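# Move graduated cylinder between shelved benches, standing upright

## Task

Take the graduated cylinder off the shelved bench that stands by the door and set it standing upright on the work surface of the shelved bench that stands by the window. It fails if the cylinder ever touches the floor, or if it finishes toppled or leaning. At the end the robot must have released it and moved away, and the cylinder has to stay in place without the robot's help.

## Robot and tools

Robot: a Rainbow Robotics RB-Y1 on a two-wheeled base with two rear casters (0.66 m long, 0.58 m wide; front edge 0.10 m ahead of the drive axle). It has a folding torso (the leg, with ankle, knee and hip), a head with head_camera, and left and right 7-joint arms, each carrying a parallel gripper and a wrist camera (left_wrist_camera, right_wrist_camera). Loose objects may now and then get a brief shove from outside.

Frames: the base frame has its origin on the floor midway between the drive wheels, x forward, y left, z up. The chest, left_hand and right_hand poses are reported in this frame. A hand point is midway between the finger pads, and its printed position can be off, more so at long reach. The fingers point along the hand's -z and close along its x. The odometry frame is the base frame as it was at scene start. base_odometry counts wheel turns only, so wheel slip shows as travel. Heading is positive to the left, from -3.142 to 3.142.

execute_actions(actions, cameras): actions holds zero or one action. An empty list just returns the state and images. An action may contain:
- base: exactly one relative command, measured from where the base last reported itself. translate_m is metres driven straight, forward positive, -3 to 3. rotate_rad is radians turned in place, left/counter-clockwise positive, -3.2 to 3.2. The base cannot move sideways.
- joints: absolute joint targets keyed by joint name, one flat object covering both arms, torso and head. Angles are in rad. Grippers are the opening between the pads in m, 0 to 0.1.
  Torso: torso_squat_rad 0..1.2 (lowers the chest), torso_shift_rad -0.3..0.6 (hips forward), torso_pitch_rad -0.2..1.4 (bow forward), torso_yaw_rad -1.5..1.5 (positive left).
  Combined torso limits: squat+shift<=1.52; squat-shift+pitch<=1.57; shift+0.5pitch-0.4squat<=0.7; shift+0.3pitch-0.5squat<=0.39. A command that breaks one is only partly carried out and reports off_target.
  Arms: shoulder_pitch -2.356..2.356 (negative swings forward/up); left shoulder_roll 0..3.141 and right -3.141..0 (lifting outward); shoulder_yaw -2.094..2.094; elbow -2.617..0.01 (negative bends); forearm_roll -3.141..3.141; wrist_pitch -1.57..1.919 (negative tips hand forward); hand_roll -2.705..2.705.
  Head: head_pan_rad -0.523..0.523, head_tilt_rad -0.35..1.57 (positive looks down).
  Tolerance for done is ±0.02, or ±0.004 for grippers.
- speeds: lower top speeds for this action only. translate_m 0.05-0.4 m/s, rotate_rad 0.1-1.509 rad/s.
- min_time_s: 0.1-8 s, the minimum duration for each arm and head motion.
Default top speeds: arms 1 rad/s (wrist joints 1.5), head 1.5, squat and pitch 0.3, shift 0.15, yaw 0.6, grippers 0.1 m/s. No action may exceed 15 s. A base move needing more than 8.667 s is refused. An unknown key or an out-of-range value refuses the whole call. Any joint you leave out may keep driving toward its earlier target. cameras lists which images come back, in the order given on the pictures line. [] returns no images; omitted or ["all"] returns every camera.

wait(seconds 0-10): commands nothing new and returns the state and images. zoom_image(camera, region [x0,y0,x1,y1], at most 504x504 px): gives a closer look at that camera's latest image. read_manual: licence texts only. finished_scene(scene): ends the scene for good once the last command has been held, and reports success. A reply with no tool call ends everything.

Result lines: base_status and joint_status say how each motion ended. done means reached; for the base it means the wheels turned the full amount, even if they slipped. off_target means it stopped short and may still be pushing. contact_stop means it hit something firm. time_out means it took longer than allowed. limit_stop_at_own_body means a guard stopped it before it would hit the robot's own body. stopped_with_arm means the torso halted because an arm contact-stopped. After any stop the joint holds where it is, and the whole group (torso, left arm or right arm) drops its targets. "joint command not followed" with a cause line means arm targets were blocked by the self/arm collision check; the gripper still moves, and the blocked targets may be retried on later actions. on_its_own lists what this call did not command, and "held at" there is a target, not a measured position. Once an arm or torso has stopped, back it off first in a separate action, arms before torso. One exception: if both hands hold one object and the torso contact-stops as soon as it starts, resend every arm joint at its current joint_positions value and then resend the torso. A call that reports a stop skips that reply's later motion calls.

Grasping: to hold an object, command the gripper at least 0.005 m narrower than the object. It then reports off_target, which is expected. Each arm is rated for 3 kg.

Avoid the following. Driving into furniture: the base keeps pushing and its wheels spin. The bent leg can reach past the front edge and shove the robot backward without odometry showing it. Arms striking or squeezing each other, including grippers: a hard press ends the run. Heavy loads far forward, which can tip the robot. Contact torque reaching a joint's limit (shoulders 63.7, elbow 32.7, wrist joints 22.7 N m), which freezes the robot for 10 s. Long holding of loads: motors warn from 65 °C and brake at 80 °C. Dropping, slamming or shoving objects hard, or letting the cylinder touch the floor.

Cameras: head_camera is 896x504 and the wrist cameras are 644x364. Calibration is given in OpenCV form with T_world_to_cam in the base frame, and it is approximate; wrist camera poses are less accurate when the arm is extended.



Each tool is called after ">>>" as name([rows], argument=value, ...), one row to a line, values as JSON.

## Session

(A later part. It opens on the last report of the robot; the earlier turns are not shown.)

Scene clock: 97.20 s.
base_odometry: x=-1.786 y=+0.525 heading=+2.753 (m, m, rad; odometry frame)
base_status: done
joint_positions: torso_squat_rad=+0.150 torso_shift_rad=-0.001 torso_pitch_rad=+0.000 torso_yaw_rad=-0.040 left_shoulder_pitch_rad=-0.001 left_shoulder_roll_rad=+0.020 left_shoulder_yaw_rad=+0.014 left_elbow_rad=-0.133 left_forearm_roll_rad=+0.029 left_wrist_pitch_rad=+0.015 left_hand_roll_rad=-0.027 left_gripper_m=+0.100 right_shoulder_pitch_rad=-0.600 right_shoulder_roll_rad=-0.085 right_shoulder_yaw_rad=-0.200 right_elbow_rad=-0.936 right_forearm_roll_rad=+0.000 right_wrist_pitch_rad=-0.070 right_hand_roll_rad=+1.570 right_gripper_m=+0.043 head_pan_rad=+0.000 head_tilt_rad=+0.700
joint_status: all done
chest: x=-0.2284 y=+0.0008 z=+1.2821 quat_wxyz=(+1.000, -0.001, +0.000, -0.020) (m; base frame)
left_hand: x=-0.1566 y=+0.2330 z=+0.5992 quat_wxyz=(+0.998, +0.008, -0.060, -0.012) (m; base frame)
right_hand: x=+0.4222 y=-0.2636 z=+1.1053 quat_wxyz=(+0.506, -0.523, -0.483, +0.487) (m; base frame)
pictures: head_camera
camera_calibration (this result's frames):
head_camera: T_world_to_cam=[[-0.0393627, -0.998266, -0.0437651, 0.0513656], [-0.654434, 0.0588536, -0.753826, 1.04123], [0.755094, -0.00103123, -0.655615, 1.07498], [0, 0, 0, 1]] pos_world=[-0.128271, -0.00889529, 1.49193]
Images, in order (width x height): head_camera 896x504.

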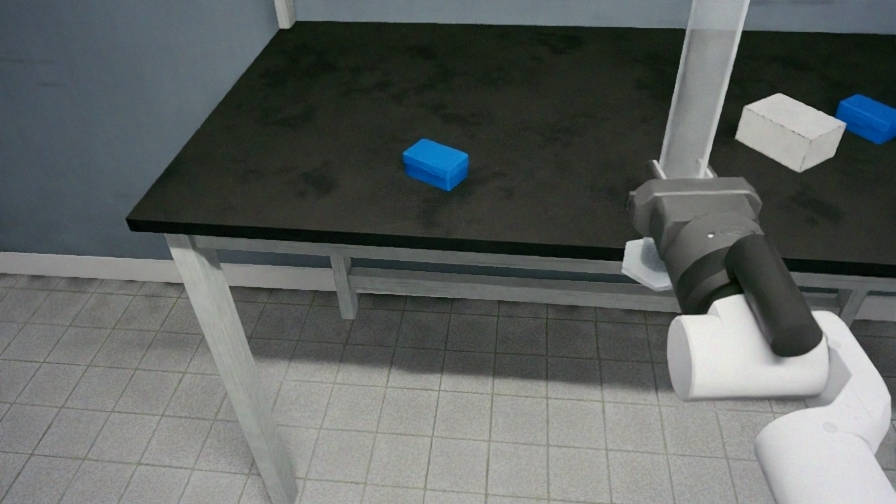

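>>> execute_actions([
  {"base":{"translate_m":0.28},"speeds":{"translate_m":0.2},"joints":{"head_tilt_rad":0.8}},
], cameras=["head_camera"])

>>> execute_actions([
  {"joints":{"torso_squat_rad":0.38}},
], cameras=["head_camera","right_wrist_camera"])

Scene clock: 103.70 s.
base_odometry: x=-2.046 y=+0.631 heading=+2.754 (m, m, rad; odometry frame)
base_status: done
joint_positions: torso_squat_rad=+0.150 torso_shift_rad=-0.001 torso_pitch_rad=+0.000 torso_yaw_rad=-0.040 left_shoulder_pitch_rad=-0.001 left_shoulder_roll_rad=+0.020 left_shoulder_yaw_rad=+0.014 left_elbow_rad=-0.133 left_forearm_roll_rad=+0.029 left_wrist_pitch_rad=+0.015 left_hand_roll_rad=-0.027 left_gripper_m=+0.100 right_shoulder_pitch_rad=-0.600 right_shoulder_roll_rad=-0.085 right_shoulder_yaw_rad=-0.200 right_elbow_rad=-0.936 right_forearm_roll_rad=+0.000 right_wrist_pitch_rad=-0.070 right_hand_roll_rad=+1.570 right_gripper_m=+0.043 head_pan_rad=+0.000 head_tilt_rad=+0.800
joint_status: all done
chest: x=-0.2285 y=+0.0008 z=+1.2821 quat_wxyz=(+1.000, -0.001, +0.000, -0.020) (m; base frame)
left_hand: x=-0.1567 y=+0.2330 z=+0.5992 quat_wxyz=(+0.998, +0.008, -0.060, -0.012) (m; base frame)
right_hand: x=+0.4222 y=-0.2636 z=+1.1053 quat_wxyz=(+0.506, -0.523, -0.483, +0.487) (m; base frame)
pictures: head_camera
camera_calibration (this result's frames):
head_camera: T_world_to_cam=[[-0.0438669, -0.998085, -0.0436027, 0.0501908], [-0.726275, 0.061829, -0.684618, 0.923759], [0.686003, 0.00163551, -0.727597, 1.16747], [0, 0, 0, 1]] pos_world=[-0.12778, -0.00892979, 1.48405]
Images, in order (width x height): head_camera 896x504.

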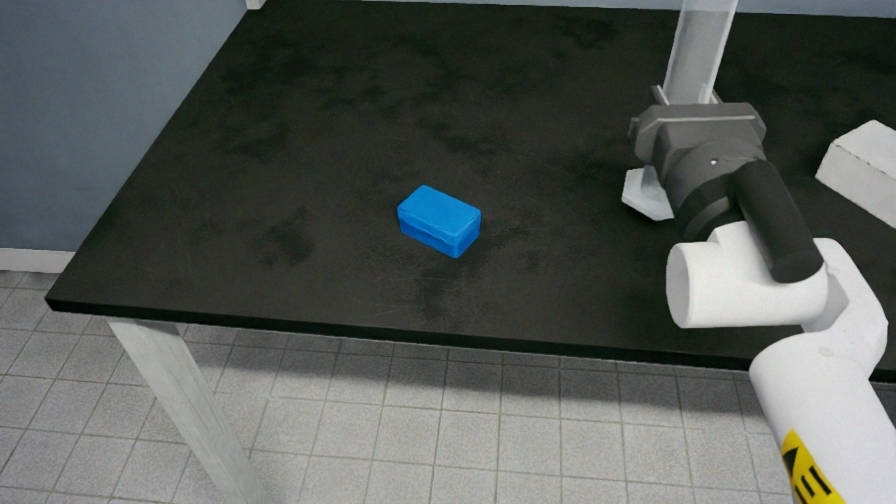

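Scene clock: 105.27 s.
base_odometry: x=-2.046 y=+0.631 heading=+2.754 (m, m, rad; odometry frame)
base_status: not commanded
joint_positions: torso_squat_rad=+0.380 torso_shift_rad=-0.001 torso_pitch_rad=+0.000 torso_yaw_rad=-0.040 left_shoulder_pitch_rad=-0.001 left_shoulder_roll_rad=+0.020 left_shoulder_yaw_rad=+0.014 left_elbow_rad=-0.133 left_forearm_roll_rad=+0.029 left_wrist_pitch_rad=+0.015 left_hand_roll_rad=-0.027 left_gripper_m=+0.100 right_shoulder_pitch_rad=-0.600 right_shoulder_roll_rad=-0.085 right_shoulder_yaw_rad=-0.200 right_elbow_rad=-0.936 right_forearm_roll_rad=+0.000 right_wrist_pitch_rad=-0.070 right_hand_roll_rad=+1.570 right_gripper_m=+0.043 head_pan_rad=+0.000 head_tilt_rad=+0.800
joint_status: all done
chest: x=-0.2286 y=+0.0007 z=+1.2400 quat_wxyz=(+1.000, -0.001, +0.000, -0.020) (m; base frame)
left_hand: x=-0.1566 y=+0.2330 z=+0.5572 quat_wxyz=(+0.998, +0.008, -0.060, -0.012) (m; base frame)
right_hand: x=+0.4221 y=-0.2636 z=+1.0634 quat_wxyz=(+0.506, -0.523, -0.483, +0.487) (m; base frame)
pictures: head_camera, right_wrist_camera
camera_calibration (this result's frames):
head_camera: T_world_to_cam=[[-0.0438569, -0.998085, -0.0436125, 0.0483477], [-0.726125, 0.0618288, -0.684777, 0.89513], [0.686162, 0.00163601, -0.727447, 1.13677], [0, 0, 0, 1]] pos_world=[-0.127908, -0.00894943, 1.44201]
right_wrist_camera: T_world_to_cam=[[-0.0734497, -0.995824, 0.0542154, -0.291392], [-0.674714, 0.00958564, -0.738017, 1.10031], [0.734415, -0.090787, -0.672601, 0.47931], [0, 0, 0, 1]] pos_world=[0.368981, -0.257208, 1.15023]
Images, in order (width x height): head_camera 896x504, right_wrist_camera 644x364.

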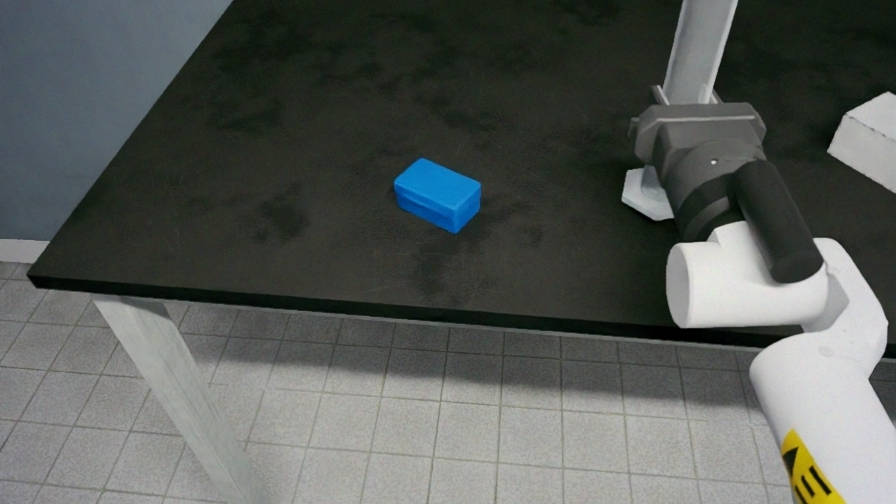

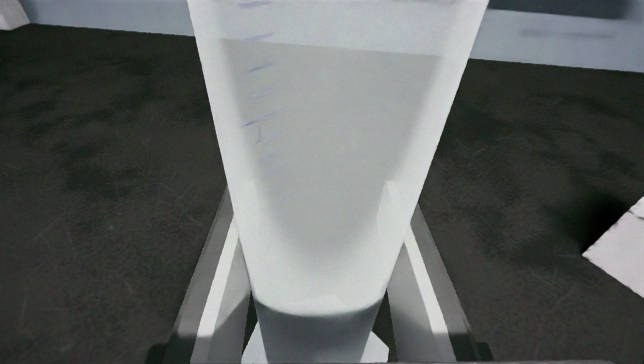

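>>> execute_actions([
  {"joints":{"torso_squat_rad":0.44}},
], cameras=["head_camera","right_wrist_camera"])

Scene clock: 108.03 s.
base_odometry: x=-2.046 y=+0.631 heading=+2.754 (m, m, rad; odometry frame)
base_status: not commanded
joint_positions: torso_squat_rad=+0.440 torso_shift_rad=-0.001 torso_pitch_rad=+0.000 torso_yaw_rad=-0.040 left_shoulder_pitch_rad=-0.001 left_shoulder_roll_rad=+0.020 left_shoulder_yaw_rad=+0.014 left_elbow_rad=-0.133 left_forearm_roll_rad=+0.029 left_wrist_pitch_rad=+0.015 left_hand_roll_rad=-0.027 left_gripper_m=+0.100 right_shoulder_pitch_rad=-0.600 right_shoulder_roll_rad=-0.085 right_shoulder_yaw_rad=-0.200 right_elbow_rad=-0.936 right_forearm_roll_rad=+0.000 right_wrist_pitch_rad=-0.070 right_hand_roll_rad=+1.570 right_gripper_m=+0.043 head_pan_rad=+0.000 head_tilt_rad=+0.800
joint_status: all done
chest: x=-0.2286 y=+0.0007 z=+1.2233 quat_wxyz=(+1.000, -0.001, +0.000, -0.020) (m; base frame)
left_hand: x=-0.1566 y=+0.2330 z=+0.5404 quat_wxyz=(+0.998, +0.008, -0.060, -0.012) (m; base frame)
right_hand: x=+0.4221 y=-0.2636 z=+1.0467 quat_wxyz=(+0.506, -0.523, -0.483, +0.487) (m; base frame)
pictures: head_camera, right_wrist_camera
camera_calibration (this result's frames):
head_camera: T_world_to_cam=[[-0.0438563, -0.998085, -0.0436125, 0.0476105], [-0.726129, 0.0618284, -0.684772, 0.883672], [0.686158, 0.00163674, -0.727451, 1.12458], [0, 0, 0, 1]] pos_world=[-0.127894, -0.00895734, 1.42527]
right_wrist_camera: T_world_to_cam=[[-0.0734497, -0.995824, 0.0542153, -0.290492], [-0.674715, 0.00958589, -0.738016, 1.08797], [0.734414, -0.090787, -0.672602, 0.468043], [0, 0, 0, 1]] pos_world=[0.368994, -0.257216, 1.13349]
Images, in order (width x height): head_camera 896x504, right_wrist_camera 644x364.

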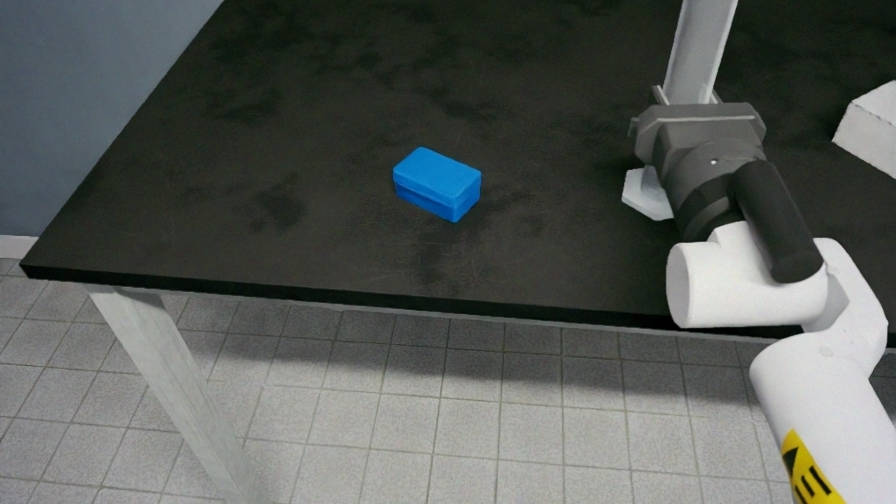

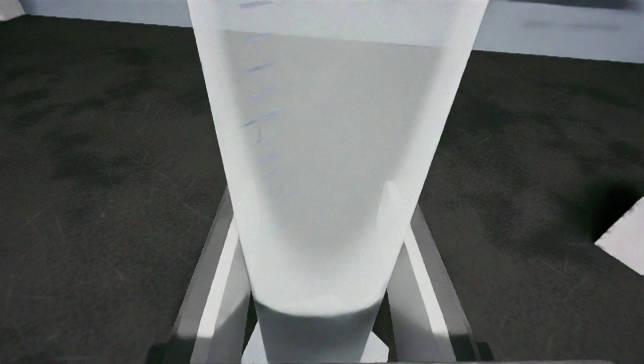

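>>> execute_actions([
  {"joints":{"torso_squat_rad":0.475}},
], cameras=["head_camera","right_wrist_camera"])

Scene clock: 111.00 s.
base_odometry: x=-2.046 y=+0.631 heading=+2.754 (m, m, rad; odometry frame)
base_status: not commanded
joint_positions: torso_squat_rad=+0.475 torso_shift_rad=-0.001 torso_pitch_rad=-0.002 torso_yaw_rad=-0.040 left_shoulder_pitch_rad=-0.001 left_shoulder_roll_rad=+0.020 left_shoulder_yaw_rad=+0.014 left_elbow_rad=-0.133 left_forearm_roll_rad=+0.029 left_wrist_pitch_rad=+0.015 left_hand_roll_rad=-0.027 left_gripper_m=+0.100 right_shoulder_pitch_rad=-0.604 right_shoulder_roll_rad=-0.086 right_shoulder_yaw_rad=-0.200 right_elbow_rad=-0.939 right_forearm_roll_rad=+0.000 right_wrist_pitch_rad=-0.072 right_hand_roll_rad=+1.570 right_gripper_m=+0.043 head_pan_rad=+0.000 head_tilt_rad=+0.800
joint_status: all done
chest: x=-0.2293 y=+0.0008 z=+1.2124 quat_wxyz=(+1.000, -0.001, -0.001, -0.020) (m; base frame)
left_hand: x=-0.1564 y=+0.2329 z=+0.5296 quat_wxyz=(+0.998, +0.008, -0.061, -0.012) (m; base frame)
right_hand: x=+0.4227 y=-0.2633 z=+1.0413 quat_wxyz=(+0.503, -0.525, -0.485, +0.485) (m; base frame)
pictures: head_camera, right_wrist_camera
camera_calibration (this result's frames):
head_camera: T_world_to_cam=[[-0.0438286, -0.998091, -0.0435056, 0.0470418], [-0.725172, 0.0617371, -0.685795, 0.877134], [0.687171, 0.00149161, -0.726494, 1.11627], [0, 0, 0, 1]] pos_world=[-0.128936, -0.00886466, 1.41455]
right_wrist_camera: T_world_to_cam=[[-0.0732925, -0.995806, 0.0547674, -0.290544], [-0.667163, 0.00813771, -0.744867, 1.08795], [0.741297, -0.091132, -0.664961, 0.453068], [0, 0, 0, 1]] pos_world=[0.368689, -0.25689, 1.12756]
Images, in order (width x height): head_camera 896x504, right_wrist_camera 644x364.

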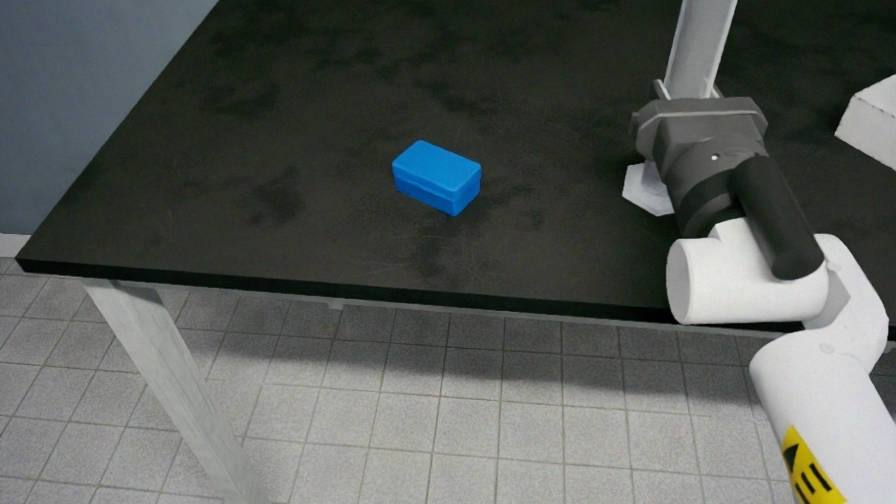

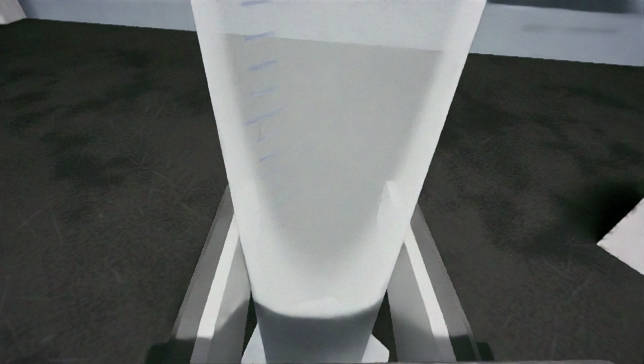

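Contact. Release and withdraw.

>>> execute_actions([
  {"joints":{"right_gripper_m":0.1}},
], cameras=["right_wrist_camera"])

>>> execute_actions([
  {"base":{"translate_m":-0.5},"joints":{"head_tilt_rad":0.4}},
], cameras=["head_camera"])

Scene clock: 114.20 s.
base_odometry: x=-2.046 y=+0.631 heading=+2.754 (m, m, rad; odometry frame)
base_status: not commanded
joint_positions: torso_squat_rad=+0.475 torso_shift_rad=-0.001 torso_pitch_rad=+0.000 torso_yaw_rad=-0.040 left_shoulder_pitch_rad=-0.001 left_shoulder_roll_rad=+0.020 left_shoulder_yaw_rad=+0.014 left_elbow_rad=-0.133 left_forearm_roll_rad=+0.029 left_wrist_pitch_rad=+0.015 left_hand_roll_rad=-0.027 left_gripper_m=+0.100 right_shoulder_pitch_rad=-0.601 right_shoulder_roll_rad=-0.086 right_shoulder_yaw_rad=-0.200 right_elbow_rad=-0.936 right_forearm_roll_rad=+0.000 right_wrist_pitch_rad=-0.070 right_hand_roll_rad=+1.570 right_gripper_m=+0.099 head_pan_rad=+0.000 head_tilt_rad=+0.800
joint_status: all done
chest: x=-0.2286 y=+0.0008 z=+1.2124 quat_wxyz=(+1.000, -0.001, +0.000, -0.020) (m; base frame)
left_hand: x=-0.1566 y=+0.2330 z=+0.5296 quat_wxyz=(+0.998, +0.008, -0.060, -0.012) (m; base frame)
right_hand: x=+0.4222 y=-0.2639 z=+1.0365 quat_wxyz=(+0.506, -0.523, -0.483, +0.487) (m; base frame)
pictures: right_wrist_camera
camera_calibration (this result's frames):
right_wrist_camera: T_world_to_cam=[[-0.0737888, -0.995778, 0.054601, -0.290431], [-0.673966, 0.00943702, -0.738702, 1.08086], [0.735068, -0.0913072, -0.671817, 0.459837], [0, 0, 0, 1]] pos_world=[0.36902, -0.257418, 1.12322]
Images, in order (width x height): right_wrist_camera 644x364.

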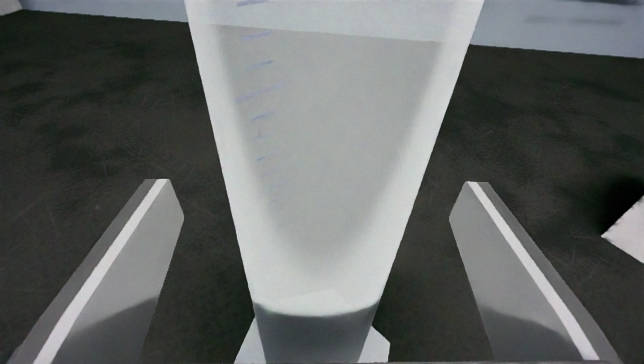

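Scene clock: 117.10 s.
base_odometry: x=-1.583 y=+0.442 heading=+2.755 (m, m, rad; odometry frame)
base_status: done
joint_positions: torso_squat_rad=+0.475 torso_shift_rad=-0.001 torso_pitch_rad=+0.000 torso_yaw_rad=-0.040 left_shoulder_pitch_rad=-0.001 left_shoulder_roll_rad=+0.020 left_shoulder_yaw_rad=+0.014 left_elbow_rad=-0.133 left_forearm_roll_rad=+0.029 left_wrist_pitch_rad=+0.015 left_hand_roll_rad=-0.027 left_gripper_m=+0.100 right_shoulder_pitch_rad=-0.600 right_shoulder_roll_rad=-0.085 right_shoulder_yaw_rad=-0.200 right_elbow_rad=-0.936 right_forearm_roll_rad=+0.000 right_wrist_pitch_rad=-0.070 right_hand_roll_rad=+1.570 right_gripper_m=+0.099 head_pan_rad=+0.000 head_tilt_rad=+0.400
joint_status: all done
chest: x=-0.2286 y=+0.0008 z=+1.2124 quat_wxyz=(+1.000, -0.001, +0.000, -0.020) (m; base frame)
left_hand: x=-0.1567 y=+0.2330 z=+0.5296 quat_wxyz=(+0.998, +0.008, -0.060, -0.012) (m; base frame)
right_hand: x=+0.4222 y=-0.2638 z=+1.0361 quat_wxyz=(+0.506, -0.523, -0.483, +0.487) (m; base frame)
pictures: head_camera
camera_calibration (this result's frames):
head_camera: T_world_to_cam=[[-0.0260654, -0.998798, -0.0415031, 0.0478862], [-0.402309, 0.0484875, -0.914219, 1.26728], [0.915133, -0.00713245, -0.403089, 0.705839], [0, 0, 0, 1]] pos_world=[-0.134852, -0.00858407, 1.44507]
Images, in order (width x height): head_camera 896x504.

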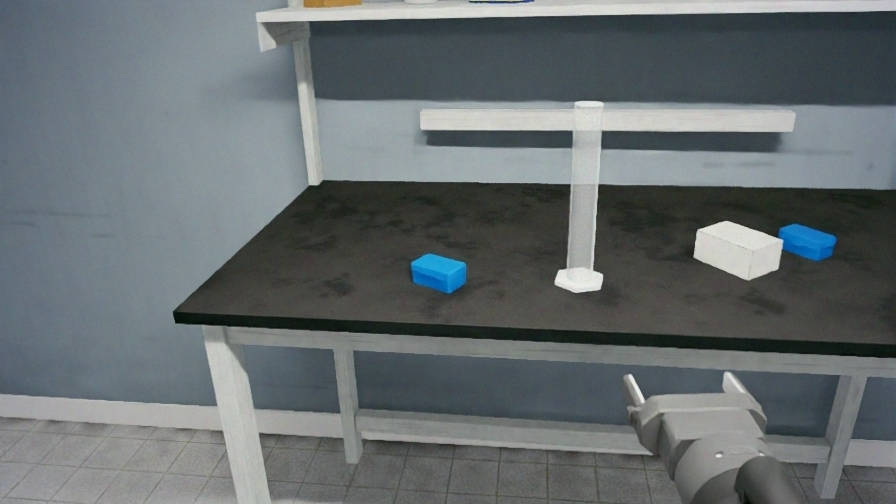

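>>> finished_scene(scene=2)

The scene is finished: the task was done.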